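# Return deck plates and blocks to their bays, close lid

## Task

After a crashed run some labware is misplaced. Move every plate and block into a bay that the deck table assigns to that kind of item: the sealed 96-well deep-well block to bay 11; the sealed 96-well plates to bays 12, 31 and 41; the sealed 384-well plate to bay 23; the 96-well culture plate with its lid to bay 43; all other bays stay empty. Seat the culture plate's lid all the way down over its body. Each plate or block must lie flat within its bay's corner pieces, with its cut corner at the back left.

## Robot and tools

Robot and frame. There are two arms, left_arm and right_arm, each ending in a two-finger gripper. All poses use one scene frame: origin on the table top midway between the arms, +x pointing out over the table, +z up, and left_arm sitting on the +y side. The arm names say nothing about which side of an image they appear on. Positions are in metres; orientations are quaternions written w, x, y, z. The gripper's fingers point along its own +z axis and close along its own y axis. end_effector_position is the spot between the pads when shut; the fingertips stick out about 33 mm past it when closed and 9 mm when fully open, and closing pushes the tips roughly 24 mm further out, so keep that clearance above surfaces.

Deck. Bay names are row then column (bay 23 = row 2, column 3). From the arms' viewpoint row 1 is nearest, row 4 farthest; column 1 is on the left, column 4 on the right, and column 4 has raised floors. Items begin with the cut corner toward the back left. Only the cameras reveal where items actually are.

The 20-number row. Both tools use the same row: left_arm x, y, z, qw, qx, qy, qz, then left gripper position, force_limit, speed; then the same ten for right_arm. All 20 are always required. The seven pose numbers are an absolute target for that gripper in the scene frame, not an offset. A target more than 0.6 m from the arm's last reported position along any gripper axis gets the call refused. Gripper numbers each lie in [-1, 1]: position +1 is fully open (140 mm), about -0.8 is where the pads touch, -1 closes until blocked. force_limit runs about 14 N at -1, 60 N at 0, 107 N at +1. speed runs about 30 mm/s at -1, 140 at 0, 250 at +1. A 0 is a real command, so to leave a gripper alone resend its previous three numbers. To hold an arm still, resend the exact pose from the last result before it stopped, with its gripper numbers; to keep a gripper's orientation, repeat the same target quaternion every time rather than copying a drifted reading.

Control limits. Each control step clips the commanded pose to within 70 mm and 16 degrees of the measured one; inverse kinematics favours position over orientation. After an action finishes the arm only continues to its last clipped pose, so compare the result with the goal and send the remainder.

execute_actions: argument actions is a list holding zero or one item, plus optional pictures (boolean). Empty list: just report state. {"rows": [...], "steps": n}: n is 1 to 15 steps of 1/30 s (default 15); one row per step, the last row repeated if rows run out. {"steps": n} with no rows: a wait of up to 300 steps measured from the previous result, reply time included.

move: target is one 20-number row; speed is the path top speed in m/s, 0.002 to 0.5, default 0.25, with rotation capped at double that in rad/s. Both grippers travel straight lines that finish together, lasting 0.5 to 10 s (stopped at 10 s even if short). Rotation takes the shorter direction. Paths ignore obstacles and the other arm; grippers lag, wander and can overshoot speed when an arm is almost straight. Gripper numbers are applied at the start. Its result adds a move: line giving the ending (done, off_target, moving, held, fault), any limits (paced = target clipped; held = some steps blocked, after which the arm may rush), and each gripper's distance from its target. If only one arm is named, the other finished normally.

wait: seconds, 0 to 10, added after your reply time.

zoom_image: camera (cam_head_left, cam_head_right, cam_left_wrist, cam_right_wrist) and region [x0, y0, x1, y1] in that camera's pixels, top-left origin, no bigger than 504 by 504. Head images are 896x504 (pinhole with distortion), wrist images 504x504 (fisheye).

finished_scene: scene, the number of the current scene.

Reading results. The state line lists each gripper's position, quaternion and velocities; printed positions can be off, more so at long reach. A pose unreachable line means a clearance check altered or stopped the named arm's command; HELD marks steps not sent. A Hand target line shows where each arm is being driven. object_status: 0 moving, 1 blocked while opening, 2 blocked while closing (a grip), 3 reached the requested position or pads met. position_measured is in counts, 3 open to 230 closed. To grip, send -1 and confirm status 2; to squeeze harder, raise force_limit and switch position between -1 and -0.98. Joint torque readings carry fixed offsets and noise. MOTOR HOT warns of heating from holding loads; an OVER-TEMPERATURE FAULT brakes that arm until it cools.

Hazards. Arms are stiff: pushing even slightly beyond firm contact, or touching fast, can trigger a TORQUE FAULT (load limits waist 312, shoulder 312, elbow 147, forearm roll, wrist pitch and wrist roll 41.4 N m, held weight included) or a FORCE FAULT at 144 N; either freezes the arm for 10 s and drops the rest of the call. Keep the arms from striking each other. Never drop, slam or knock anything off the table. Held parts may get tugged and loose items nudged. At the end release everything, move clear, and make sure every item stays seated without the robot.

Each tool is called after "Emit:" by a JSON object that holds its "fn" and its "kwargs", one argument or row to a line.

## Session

Emit:
{"fn": "execute_actions", "kwargs": {
  "actions": []
}}

Scene clock: 0.00 s of 12600.00 s.
left_arm: end_effector_position=(+0.7043, +0.6181, +0.3231) position_measured=3 object_status=3 end_effector_quat_wxyz=(-0.001, +1.000, -0.023, +0.001) end_effector_velocity=(-0.000, -0.000, +0.000) end_effector_angular_velocity=(-0.001, +0.000, -0.000) | right_arm: end_effector_position=(+0.5972, -0.4803, +0.3210) position_measured=3 object_status=3 end_effector_quat_wxyz=(+0.001, +0.997, +0.072, -0.000) end_effector_velocity=(+0.000, -0.000, +0.000) end_effector_angular_velocity=(+0.001, +0.000, -0.001)
Joint positions: left_arm=[-0.054  0.162  1.604  0.002  1.372  1.518] | right_arm=[-0.052  0.165  1.605 -0.001  1.372  1.519]
Joint velocities: left_arm=[ 0.    -0.     0.    -0.001  0.     0.001] | right_arm=[-0.001  0.001 -0.001  0.001  0.    -0.   ]
Joint torques (N m, as the joint torque sensors report them, + toward a larger angle): no reading
Hand target (left_arm): +0.704, +0.618, +0.323; -0.001, +1.000, -0.023, +0.001
Hand target (right_arm): +0.597, -0.480, +0.321; +0.001, +0.997, +0.072, -0.000

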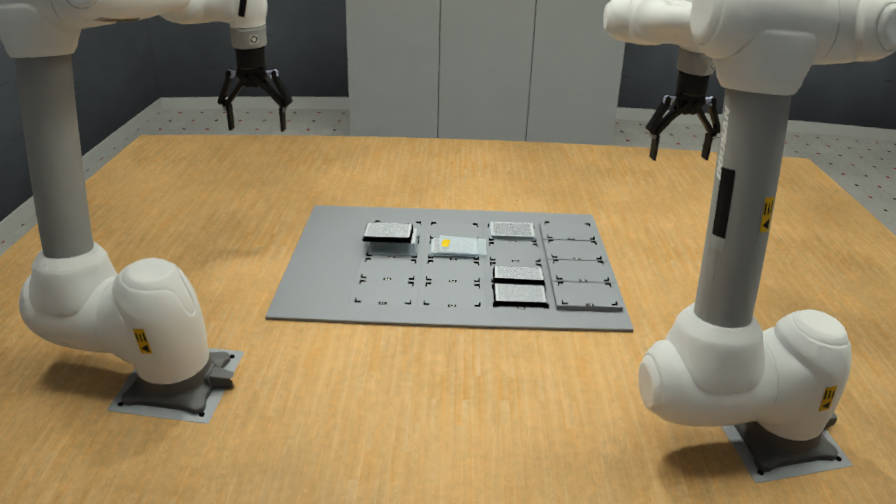

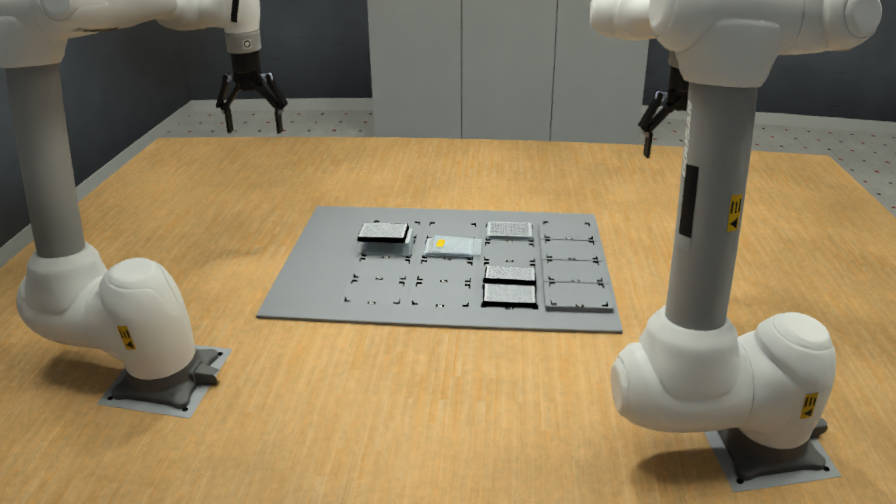

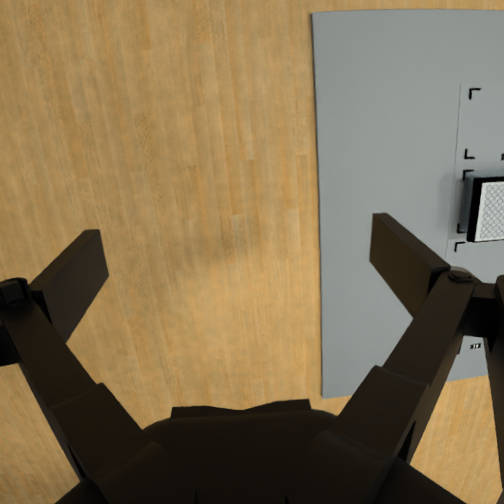

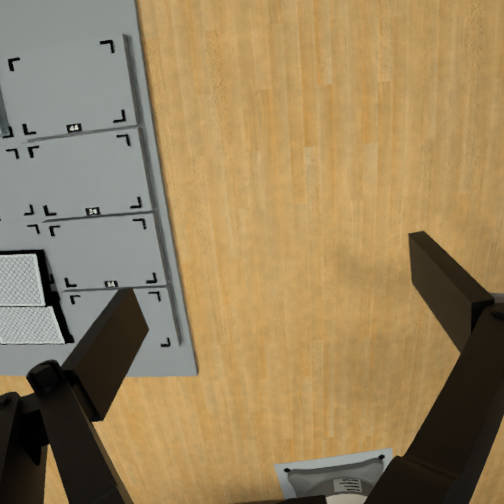

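Emit:
{"fn": "move", "kwargs": {
  "target": [0.607,0.258,0.1,0,1,-0.03,0,1,-0.3,-1,0.5972,-0.4803,0.321,0,0.997,0.072,0,1,0,0],
  "speed": 0.4
}}

Scene clock: 5.10 s of 12600.00 s.
left_arm: end_effector_position=(+0.6073, +0.2575, +0.1001) position_measured=3 object_status=3 end_effector_quat_wxyz=(+0.001, +1.000, -0.030, +0.000) end_effector_velocity=(-0.000, -0.002, -0.001) end_effector_angular_velocity=(+0.000, -0.001, -0.001) | right_arm: end_effector_position=(+0.5972, -0.4803, +0.3210) position_measured=3 object_status=3 end_effector_quat_wxyz=(+0.000, +0.997, +0.072, -0.000) end_effector_velocity=(-0.000, +0.001, -0.001) end_effector_angular_velocity=(+0.001, +0.000, +0.001)
Joint positions: left_arm=[-0.619  0.339  1.807 -0.002  0.993  0.967] | right_arm=[-0.052  0.165  1.605 -0.     1.372  1.519]
Joint velocities: left_arm=[-0.002  0.001 -0.001  0.001 -0.002 -0.001] | right_arm=[ 0.001 -0.     0.001  0.001 -0.001  0.   ]
Joint torques (N m, as the joint torque sensors report them, + toward a larger angle): left_arm=[ -1.56 -74.57 -31.86   3.87   0.25  -0.48] | right_arm=[  1.32 -54.74 -41.97   4.51  -0.17   0.01]
Hand target (left_arm): +0.607, +0.257, +0.100; +0.001, +1.000, -0.030, +0.000
Hand target (right_arm): +0.597, -0.480, +0.321; +0.000, +0.997, +0.072, -0.000
Off the commanded pose (left_arm): 0.001 m, 0 deg.
Off the commanded pose (right_arm): 0.000 m, 0 deg.
After step 90, 0.47 s passed at rest.
move: done

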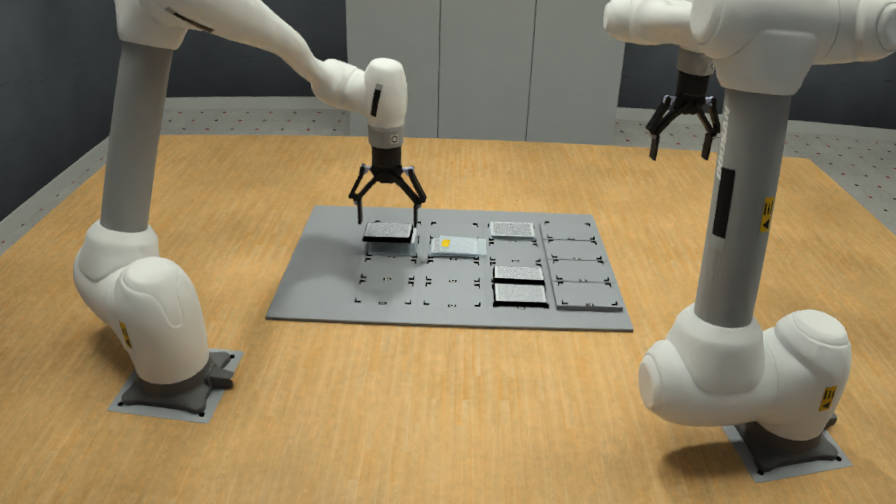

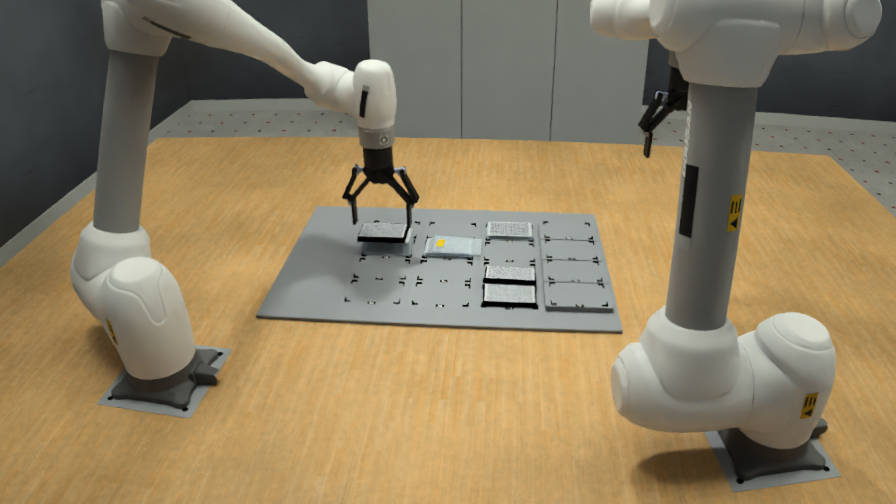

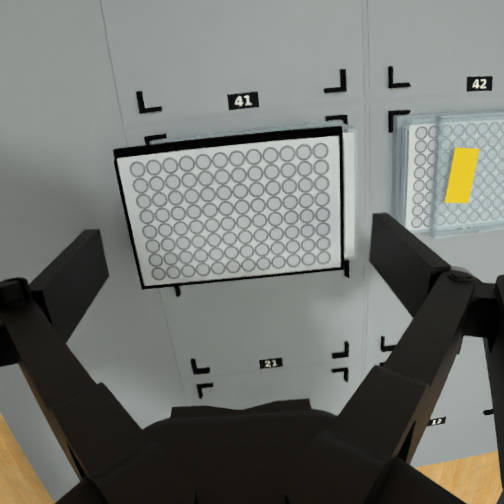

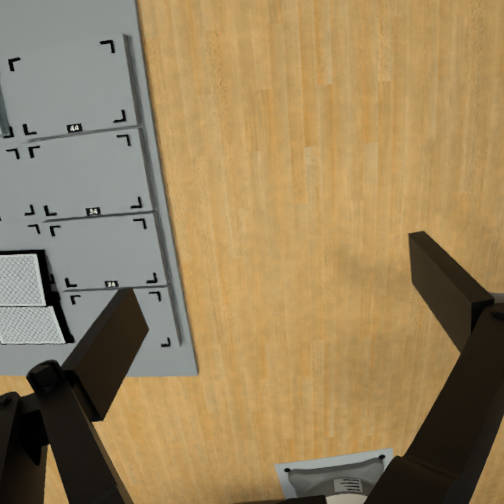

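Emit:
{"fn": "move", "kwargs": {
  "target": [0.612,0.258,0.076,0,1,-0.007,0,1,-0.3,-1,0.5972,-0.4803,0.321,0,0.997,0.072,0,1,0,0],
  "speed": 0.1
}}

Scene clock: 10.33 s of 12600.00 s.
left_arm: end_effector_position=(+0.6120, +0.2580, +0.0761) position_measured=3 object_status=3 end_effector_quat_wxyz=(+0.000, +1.000, -0.007, -0.000) end_effector_velocity=(-0.000, -0.000, -0.001) end_effector_angular_velocity=(+0.001, +0.001, +0.002) | right_arm: end_effector_position=(+0.5972, -0.4803, +0.3210) position_measured=3 object_status=3 end_effector_quat_wxyz=(-0.000, +0.997, +0.072, -0.000) end_effector_velocity=(-0.000, +0.000, -0.001) end_effector_angular_velocity=(+0.000, +0.001, +0.000)
Joint positions: left_arm=[-0.615  0.367  1.818 -0.     0.956  0.924] | right_arm=[-0.052  0.165  1.605  0.     1.372  1.519]
Joint velocities: left_arm=[-0.     0.001  0.    -0.    -0.    -0.002] | right_arm=[ 0.     0.001  0.     0.     0.    -0.   ]
Joint torques (N m, as the joint torque sensors report them, + toward a larger angle): left_arm=[ -1.02 -74.63 -30.98   3.7   -0.08  -0.34] | right_arm=[  1.78 -60.   -41.59   4.55  -0.02  -0.53]
Hand target (left_arm): +0.612, +0.258, +0.076; +0.000, +1.000, -0.007, -0.000
Hand target (right_arm): +0.597, -0.480, +0.321; -0.000, +0.997, +0.072, -0.000
Off the commanded pose (left_arm): 0.000 m, 0 deg.
Off the commanded pose (right_arm): 0.000 m, 0 deg.
After step 90, 1.47 s passed at rest.
move: done

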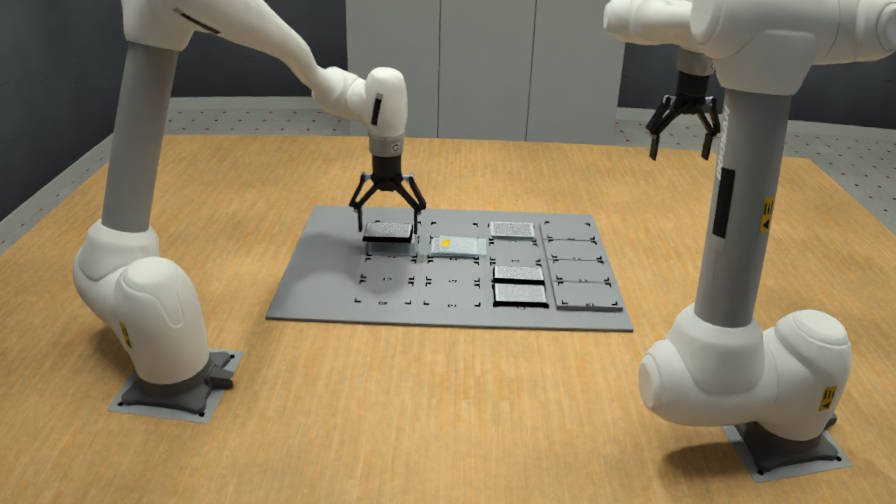

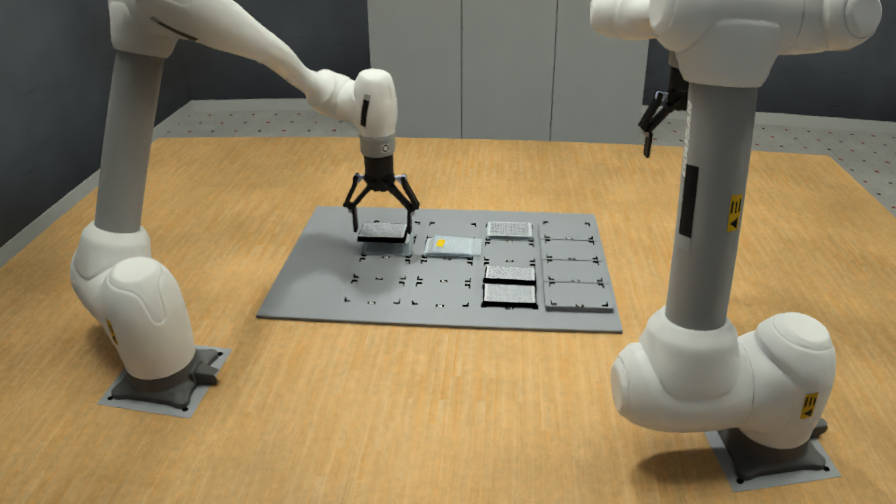

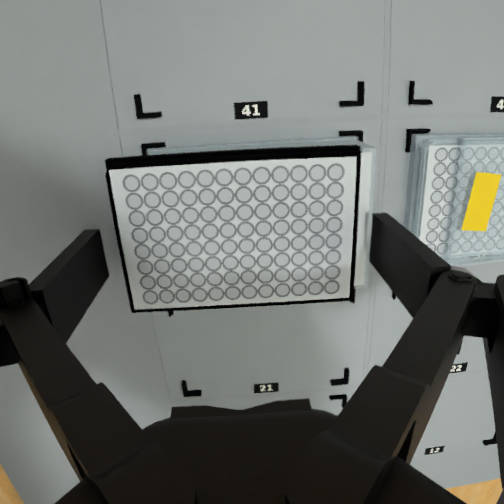

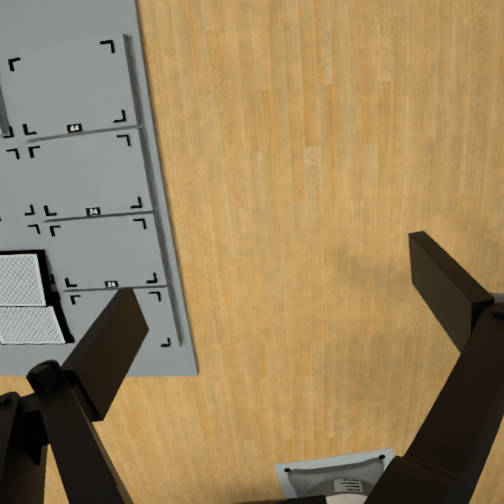

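Emit:
{"fn": "move", "kwargs": {
  "target": [0.615,0.258,0.0715,0,1,-0.009,0,1,-0.3,-1,0.5972,-0.4803,0.321,0,0.997,0.072,0,1,0,0],
  "speed": 0.05
}}

Emit:
{"fn": "move", "kwargs": {
  "target": [0.615,0.258,0.0715,0,1,-0.009,0,0.6,-0.3,-1,0.5972,-0.4803,0.321,0,0.997,0.072,0,1,0,0]
}}

Scene clock: 15.30 s of 12600.00 s.
left_arm: end_effector_position=(+0.6150, +0.2580, +0.0715) position_measured=3 object_status=3 end_effector_quat_wxyz=(-0.000, +1.000, -0.009, +0.000) end_effector_velocity=(+0.000, -0.001, -0.000) end_effector_angular_velocity=(-0.002, -0.001, -0.001) | right_arm: end_effector_position=(+0.5972, -0.4803, +0.3210) position_measured=3 object_status=3 end_effector_quat_wxyz=(-0.000, +0.997, +0.072, -0.000) end_effector_velocity=(+0.000, -0.002, +0.001) end_effector_angular_velocity=(-0.001, -0.002, -0.002)
Joint positions: left_arm=[-0.612  0.375  1.817  0.     0.95   0.931] | right_arm=[-0.052  0.165  1.605  0.     1.372  1.519]
Joint velocities: left_arm=[-0.     0.     0.    -0.001 -0.002  0.001] | right_arm=[-0.002 -0.001 -0.001 -0.001 -0.     0.   ]
Joint torques (N m, as the joint torque sensors report them, + toward a larger angle): left_arm=[  0.   -75.78 -30.69   3.83   0.35  -0.27] | right_arm=[  0.33 -54.16 -42.41   4.57  -0.06   0.19]
Hand target (left_arm): +0.615, +0.258, +0.072; -0.000, +1.000, -0.009, -0.000
Hand target (right_arm): +0.597, -0.480, +0.321; +0.000, +0.997, +0.072, +0.000
Off the commanded pose (left_arm): 0.000 m, 0 deg.
Off the commanded pose (right_arm): 0.000 m, 0 deg.
After step 90, 1.27 s passed at rest.
move: done

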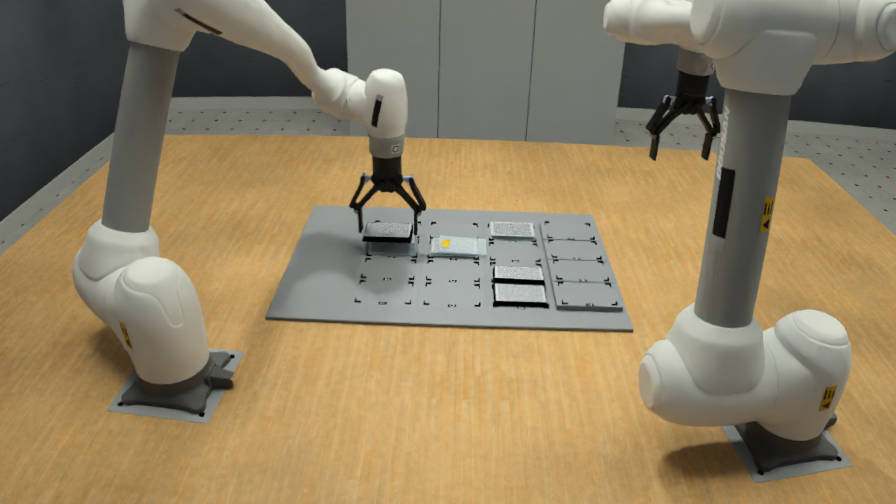

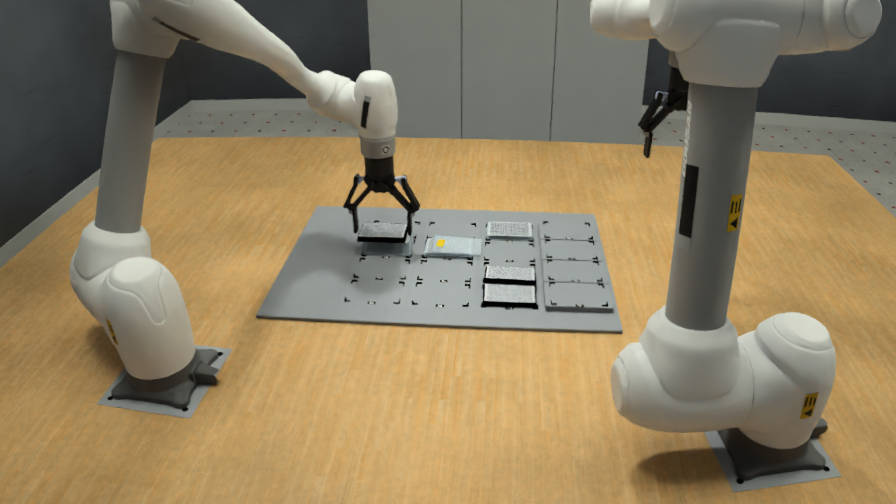

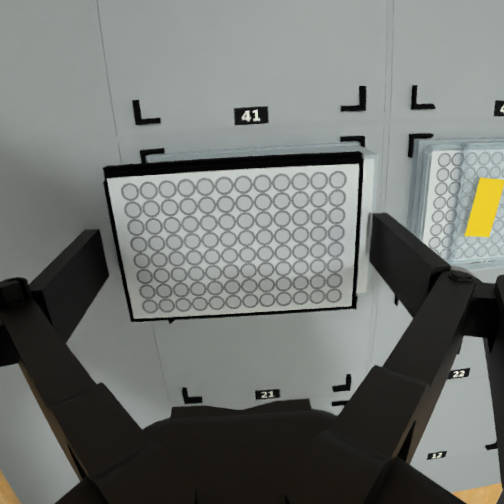

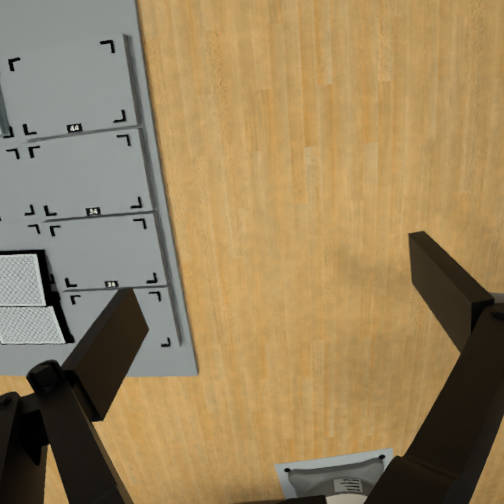

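Scene clock: 16.17 s of 12600.00 s.
left_arm: end_effector_position=(+0.6151, +0.2579, +0.0716) position_measured=34 object_status=2 end_effector_quat_wxyz=(+0.000, +1.000, -0.009, +0.000) end_effector_velocity=(-0.000, -0.000, -0.000) end_effector_angular_velocity=(+0.000, +0.000, -0.001) | right_arm: end_effector_position=(+0.5972, -0.4803, +0.3210) position_measured=3 object_status=3 end_effector_quat_wxyz=(-0.000, +0.997, +0.072, -0.000) end_effector_velocity=(-0.000, -0.000, -0.001) end_effector_angular_velocity=(+0.000, +0.001, -0.001)
Joint positions: left_arm=[-0.612  0.375  1.817  0.     0.95   0.931] | right_arm=[-0.052  0.165  1.605  0.     1.372  1.519]
Joint velocities: left_arm=[-0.001 -0.     0.001  0.    -0.     0.   ] | right_arm=[-0.001  0.     0.001  0.001  0.     0.   ]
Joint torques (N m, as the joint torque sensors report them, + toward a larger angle): left_arm=[  1.77 -57.6  -19.63   4.94  -0.37  -0.39] | right_arm=[  2.37 -57.03 -42.28   4.31   0.08  -0.28]
Hand target (left_arm): +0.615, +0.258, +0.072; -0.000, +1.000, -0.009, -0.000
Hand target (right_arm): +0.597, -0.480, +0.321; +0.000, +0.997, +0.072, +0.000
Off the commanded pose (left_arm): 0.000 m, 0 deg.
Off the commanded pose (right_arm): 0.000 m, 0 deg.
move: done

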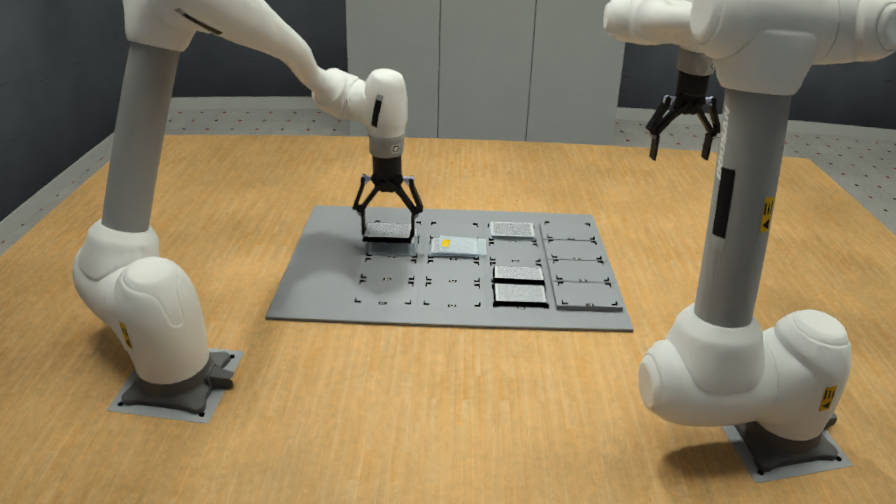

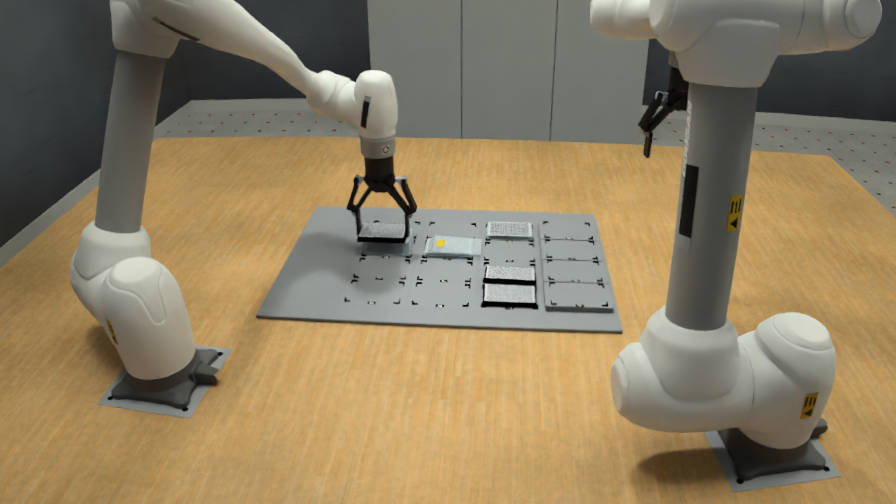

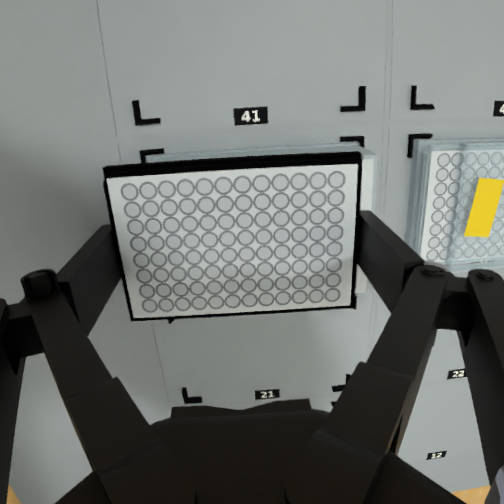

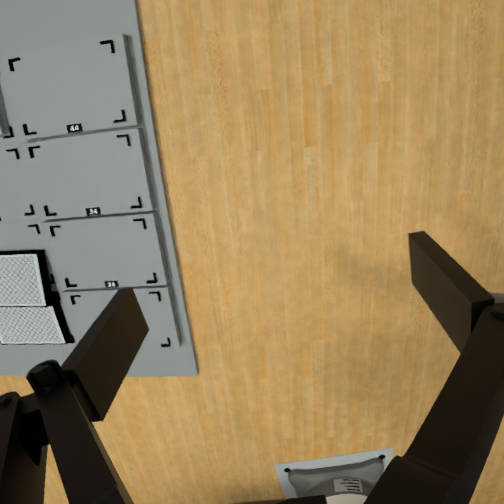

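Emit:
{"fn": "move", "kwargs": {
  "target": [0.615,0.258,0.083,0,1,-0.009,0,0.6,-0.3,-1,0.5972,-0.4803,0.321,0,0.997,0.072,0,1,0,0],
  "speed": 0.05
}}

Emit:
{"fn": "move", "kwargs": {
  "target": [0.509,0.082,0.08,0,1,-0.002,0,0.6,-0.3,-1,0.5972,-0.4803,0.321,0,0.997,0.072,0,1,0,0]
}}

Emit:
{"fn": "move", "kwargs": {
  "target": [0.509,0.082,0.038,0,1,-0.002,0,0.6,-0.3,-1,0.5972,-0.4803,0.321,0,0.997,0.072,0,1,0,0],
  "speed": 0.08
}}

Emit:
{"fn": "zoom_image", "kwargs": {
  "camera": "cam_left_wrist",
  "region": [80,120,390,350]
}}

Scene clock: 23.57 s of 12600.00 s.
left_arm: end_effector_position=(+0.6150, +0.2580, +0.0829) position_measured=36 object_status=2 end_effector_quat_wxyz=(-0.000, +1.000, -0.009, -0.000) end_effector_velocity=(-0.001, +0.001, +0.000) end_effector_angular_velocity=(+0.002, +0.002, +0.001) | right_arm: end_effector_position=(+0.5972, -0.4803, +0.3210) position_measured=3 object_status=3 end_effector_quat_wxyz=(-0.000, +0.997, +0.072, +0.000) end_effector_velocity=(-0.000, -0.001, -0.001) end_effector_angular_velocity=(-0.000, +0.001, -0.001)
Joint positions: left_arm=[-0.612  0.364  1.808  0.     0.969  0.931] | right_arm=[-0.052  0.165  1.605  0.     1.372  1.519]
Joint velocities: left_arm=[-0.    -0.001  0.     0.     0.003 -0.001] | right_arm=[-0.001  0.     0.001 -0.    -0.     0.   ]
Joint torques (N m, as the joint torque sensors report them, + toward a larger angle): left_arm=[ -1.49 -76.45 -30.93   3.66   0.1   -0.41] | right_arm=[  3.23 -58.02 -41.14   5.16  -0.27   0.02]
Hand target (left_arm): +0.615, +0.258, +0.083; -0.000, +1.000, -0.009, +0.000
Hand target (right_arm): +0.597, -0.480, +0.321; +0.000, +0.997, +0.072, +0.000
Off the commanded pose (left_arm): 0.000 m, 0 deg.
Off the commanded pose (right_arm): 0.000 m, 0 deg.
After step 90, 3.67 s passed at rest.
move: done

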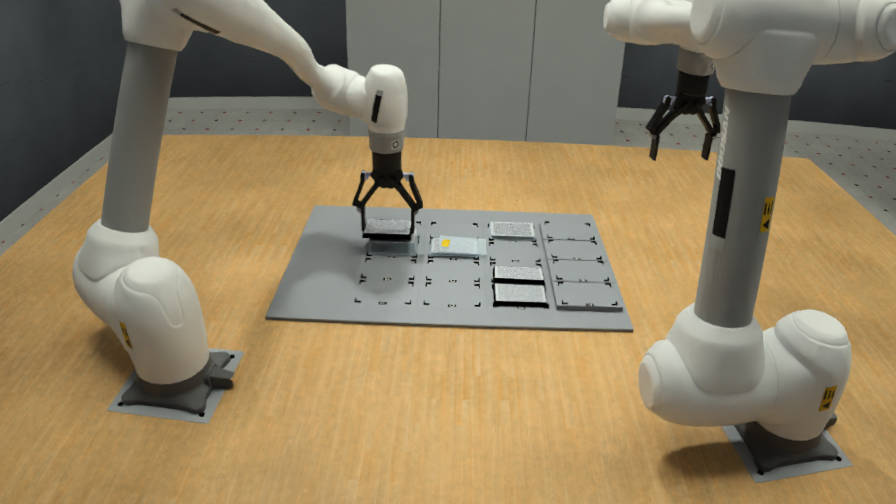

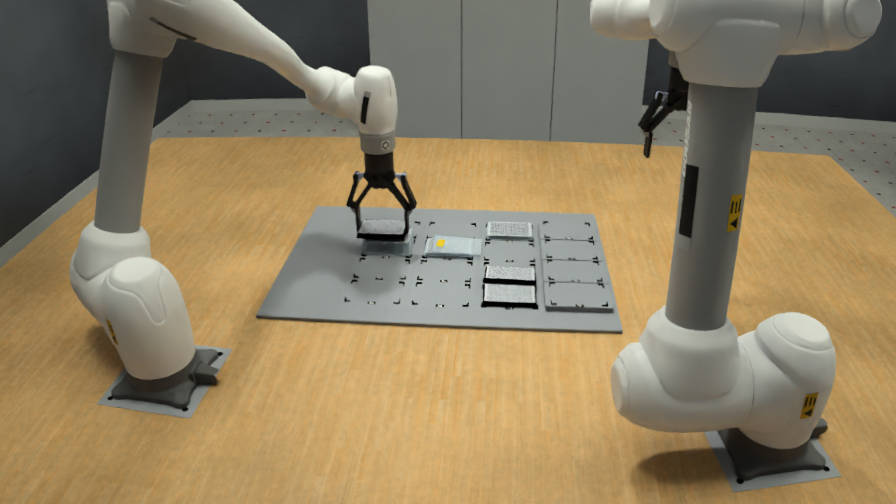

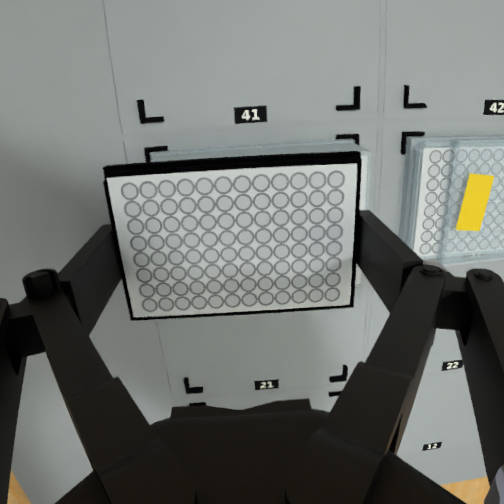

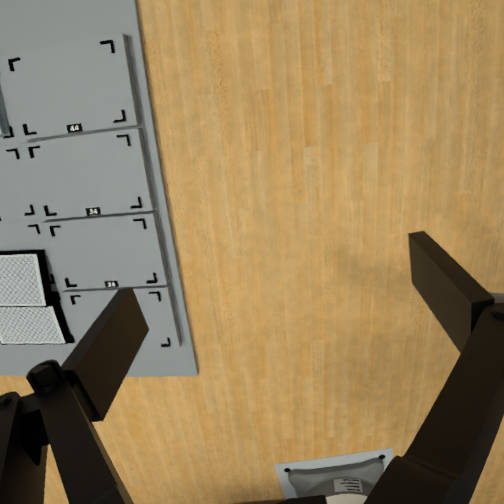

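Scene clock: 24.87 s of 12600.00 s.
left_arm: end_effector_position=(+0.5089, +0.0819, +0.0801) position_measured=36 object_status=2 end_effector_quat_wxyz=(+0.000, +1.000, -0.002, -0.000) end_effector_velocity=(-0.001, -0.001, +0.000) end_effector_angular_velocity=(+0.001, -0.001, -0.001) | right_arm: end_effector_position=(+0.5972, -0.4803, +0.3210) position_measured=3 object_status=3 end_effector_quat_wxyz=(-0.000, +0.997, +0.072, +0.000) end_effector_velocity=(-0.000, +0.000, -0.001) end_effector_angular_velocity=(+0.000, +0.002, +0.000)
Joint positions: left_arm=[-0.896  0.425  1.722 -0.001  0.994  0.634] | right_arm=[-0.052  0.165  1.605  0.     1.372  1.519]
Joint velocities: left_arm=[-0.002  0.001 -0.001  0.002  0.001 -0.002] | right_arm=[0.    0.001 0.001 0.001 0.    0.   ]
Joint torques (N m, as the joint torque sensors report them, + toward a larger angle): left_arm=[ -1.23 -83.32 -32.2    3.92   0.22  -0.31] | right_arm=[  1.04 -60.01 -42.11   4.62  -0.2   -0.42]
Hand target (left_arm): +0.509, +0.082, +0.080; +0.000, +1.000, -0.002, -0.000
Hand target (right_arm): +0.597, -0.480, +0.321; +0.000, +0.997, +0.072, +0.000
Off the commanded pose (left_arm): 0.000 m, 0 deg.
Off the commanded pose (right_arm): 0.000 m, 0 deg.
move: done

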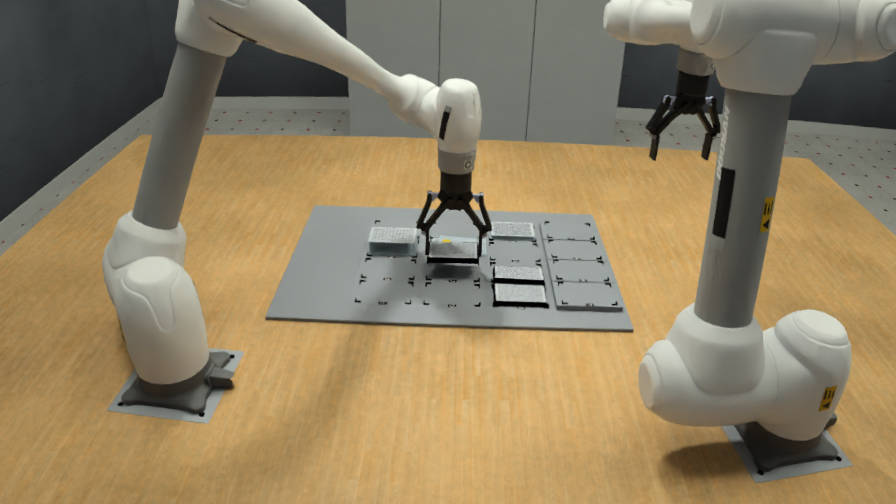

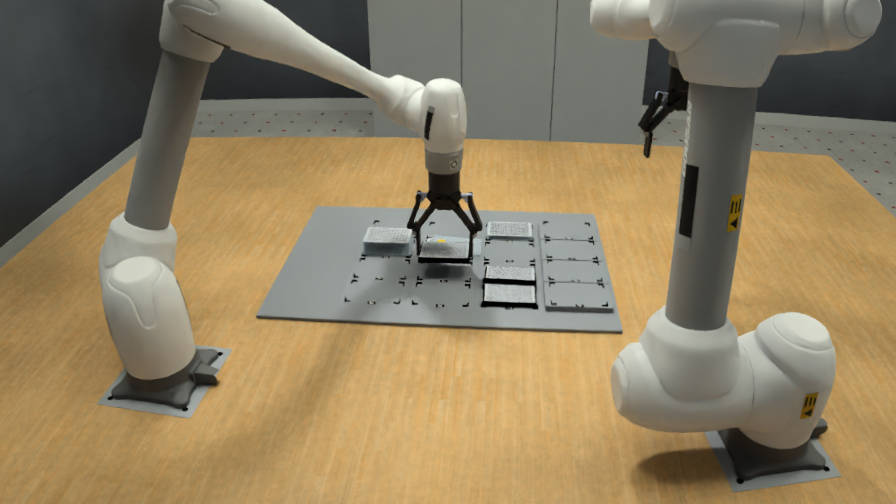

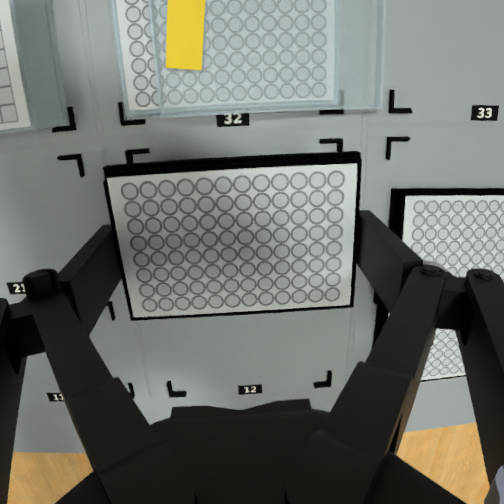

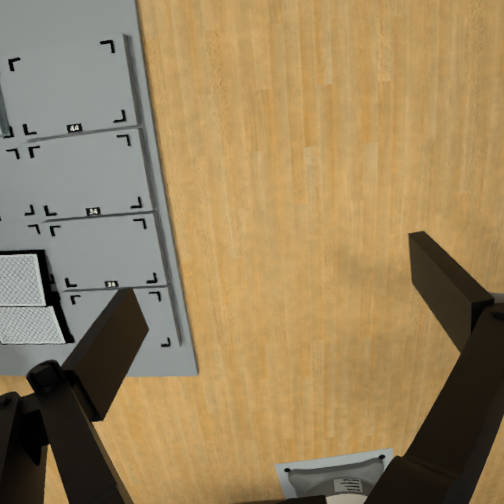

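Scene clock: 25.73 s of 12600.00 s.
left_arm: end_effector_position=(+0.5090, +0.0819, +0.0381) position_measured=36 object_status=2 end_effector_quat_wxyz=(+0.000, +1.000, -0.002, -0.000) end_effector_velocity=(-0.001, -0.000, -0.001) end_effector_angular_velocity=(-0.001, +0.001, -0.000) | right_arm: end_effector_position=(+0.5972, -0.4803, +0.3210) position_measured=3 object_status=3 end_effector_quat_wxyz=(+0.000, +0.997, +0.072, -0.000) end_effector_velocity=(-0.001, -0.000, -0.000) end_effector_angular_velocity=(-0.000, +0.001, -0.000)
Joint positions: left_arm=[-0.896  0.465  1.751 -0.     0.926  0.633] | right_arm=[-0.052  0.165  1.605 -0.     1.372  1.519]
Joint velocities: left_arm=[-0.     0.001  0.001 -0.002 -0.002  0.001] | right_arm=[ 0.    -0.     0.001  0.    -0.     0.   ]
Joint torques (N m, as the joint torque sensors report them, + toward a larger angle): left_arm=[ -0.97 -84.98 -30.15   3.65   0.33  -0.31] | right_arm=[  0.96 -59.15 -41.56   4.55   0.15  -0.12]
Hand target (left_arm): +0.509, +0.082, +0.038; +0.000, +1.000, -0.002, -0.000
Hand target (right_arm): +0.597, -0.480, +0.321; +0.000, +0.997, +0.072, +0.000
Off the commanded pose (left_arm): 0.000 m, 0 deg.
Off the commanded pose (right_arm): 0.000 m, 0 deg.
move: done

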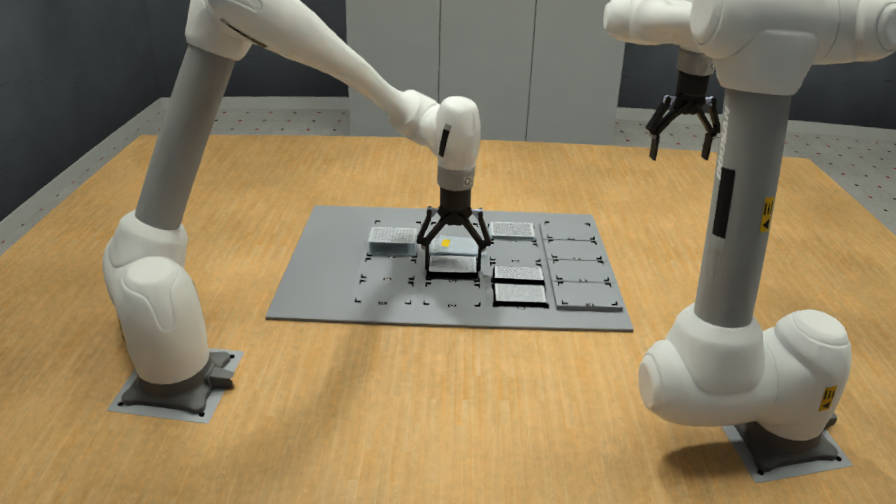

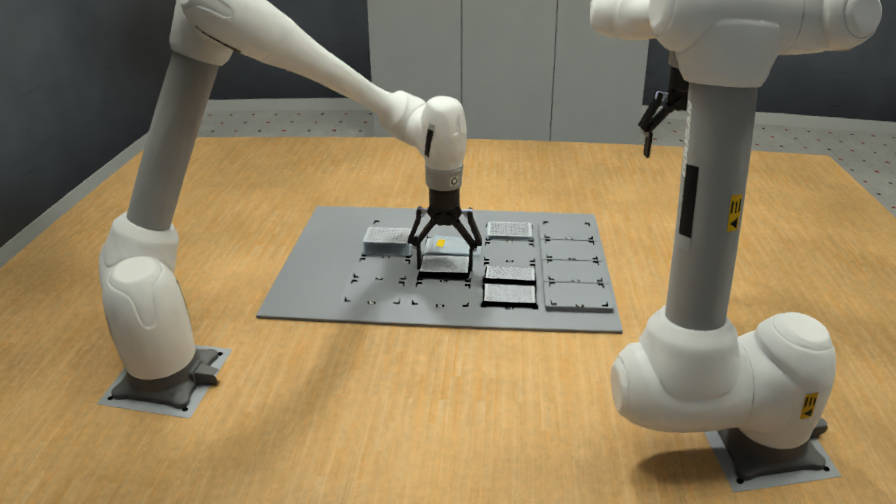

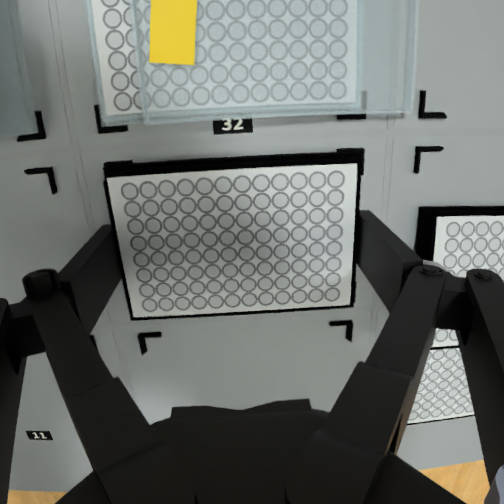

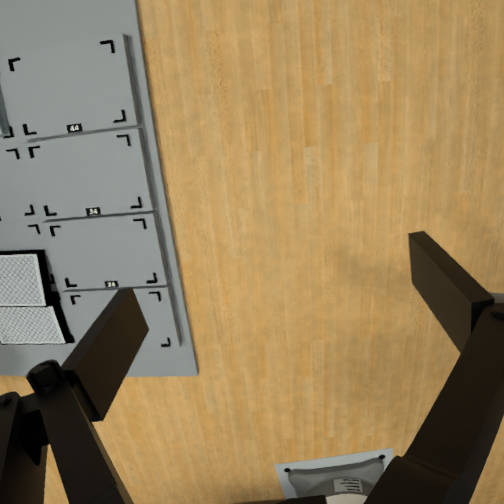

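Region (80, 120, 390, 350) of cam_left_wrist's 504x504 image, scaled by 1.626, with more detail than that image has; it fills the top 374 rows of this view, and the rest is white.

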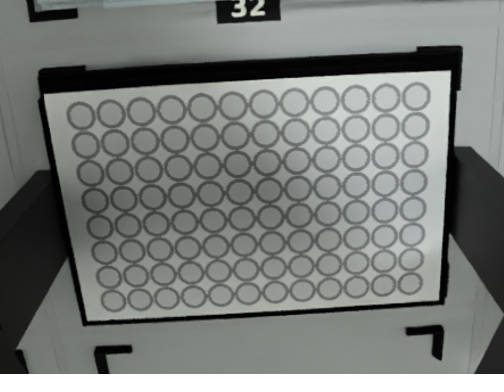

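Emit:
{"fn": "move", "kwargs": {
  "target": [0.5065,0.081,0.034,0,1,-0.002,0,0.6,-0.3,-1,0.5972,-0.4803,0.321,0,0.997,0.072,0,1,0,0],
  "speed": 0.02
}}

Emit:
{"fn": "zoom_image", "kwargs": {
  "camera": "cam_left_wrist",
  "region": [80,130,390,200]
}}

Scene clock: 31.30 s of 12600.00 s.
left_arm: end_effector_position=(+0.5065, +0.0810, +0.0340) position_measured=36 object_status=2 end_effector_quat_wxyz=(+0.000, +1.000, -0.002, +0.000) end_effector_velocity=(-0.000, -0.000, -0.000) end_effector_angular_velocity=(-0.001, -0.000, +0.001) | right_arm: end_effector_position=(+0.5972, -0.4803, +0.3210) position_measured=3 object_status=3 end_effector_quat_wxyz=(-0.000, +0.997, +0.072, +0.000) end_effector_velocity=(+0.000, -0.000, +0.000) end_effector_angular_velocity=(-0.000, -0.001, -0.000)
Joint positions: left_arm=[-0.899  0.468  1.755  0.     0.919  0.63 ] | right_arm=[-0.052  0.165  1.605  0.     1.372  1.519]
Joint velocities: left_arm=[-0.001  0.     0.     0.    -0.001 -0.002] | right_arm=[-0. -0. -0. -0. -0.  0.]
Joint torques (N m, as the joint torque sensors report them, + toward a larger angle): left_arm=[ -1.16 -84.94 -30.01   3.62   0.41  -0.45] | right_arm=[  0.99 -59.04 -41.4    4.39   0.04  -0.47]
Hand target (left_arm): +0.507, +0.081, +0.034; +0.000, +1.000, -0.002, -0.000
Hand target (right_arm): +0.597, -0.480, +0.321; +0.000, +0.997, +0.072, +0.000
Off the commanded pose (left_arm): 0.000 m, 0 deg.
Off the commanded pose (right_arm): 0.000 m, 0 deg.
After step 90, 1.87 s passed at rest.
move: done

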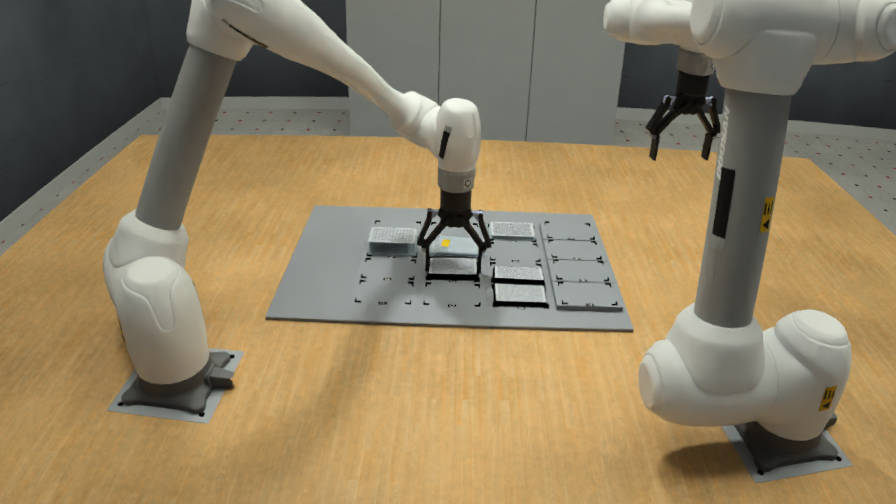

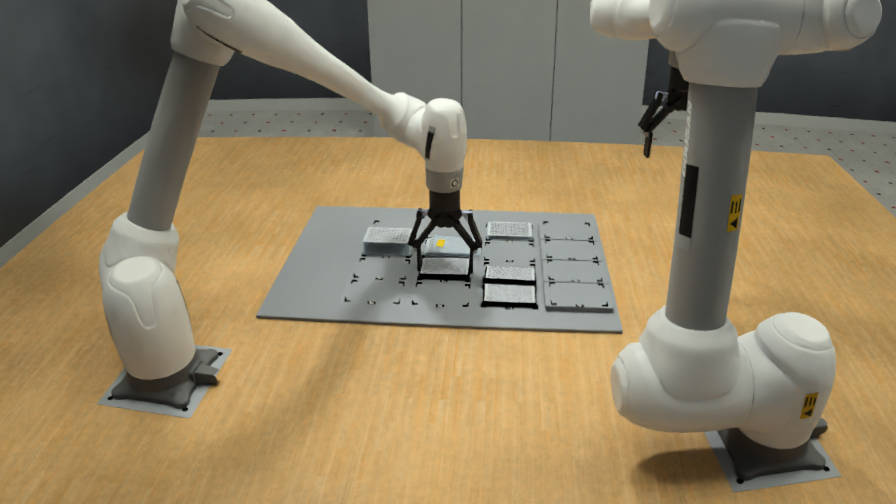

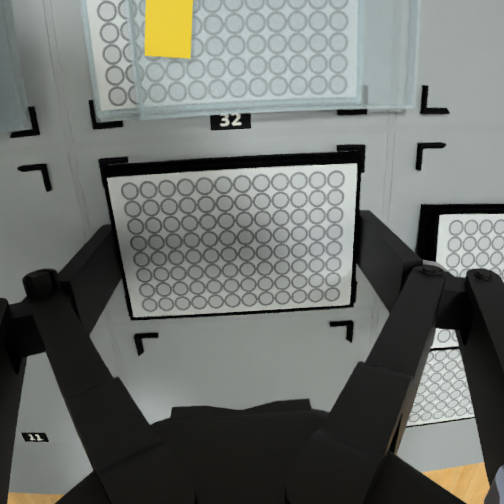

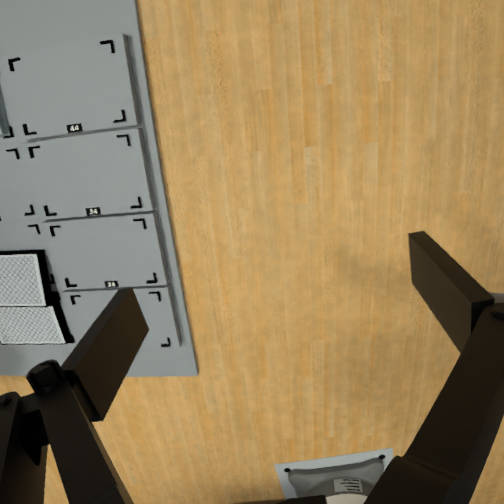

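Region (80, 130, 390, 200) of cam_left_wrist's 504x504 image, scaled by 1.626, with more detail than that image has; it fills the top 114 rows of this view, and the rest is white.

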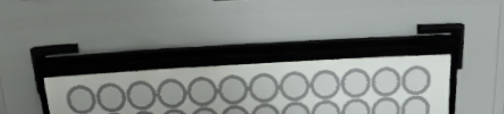

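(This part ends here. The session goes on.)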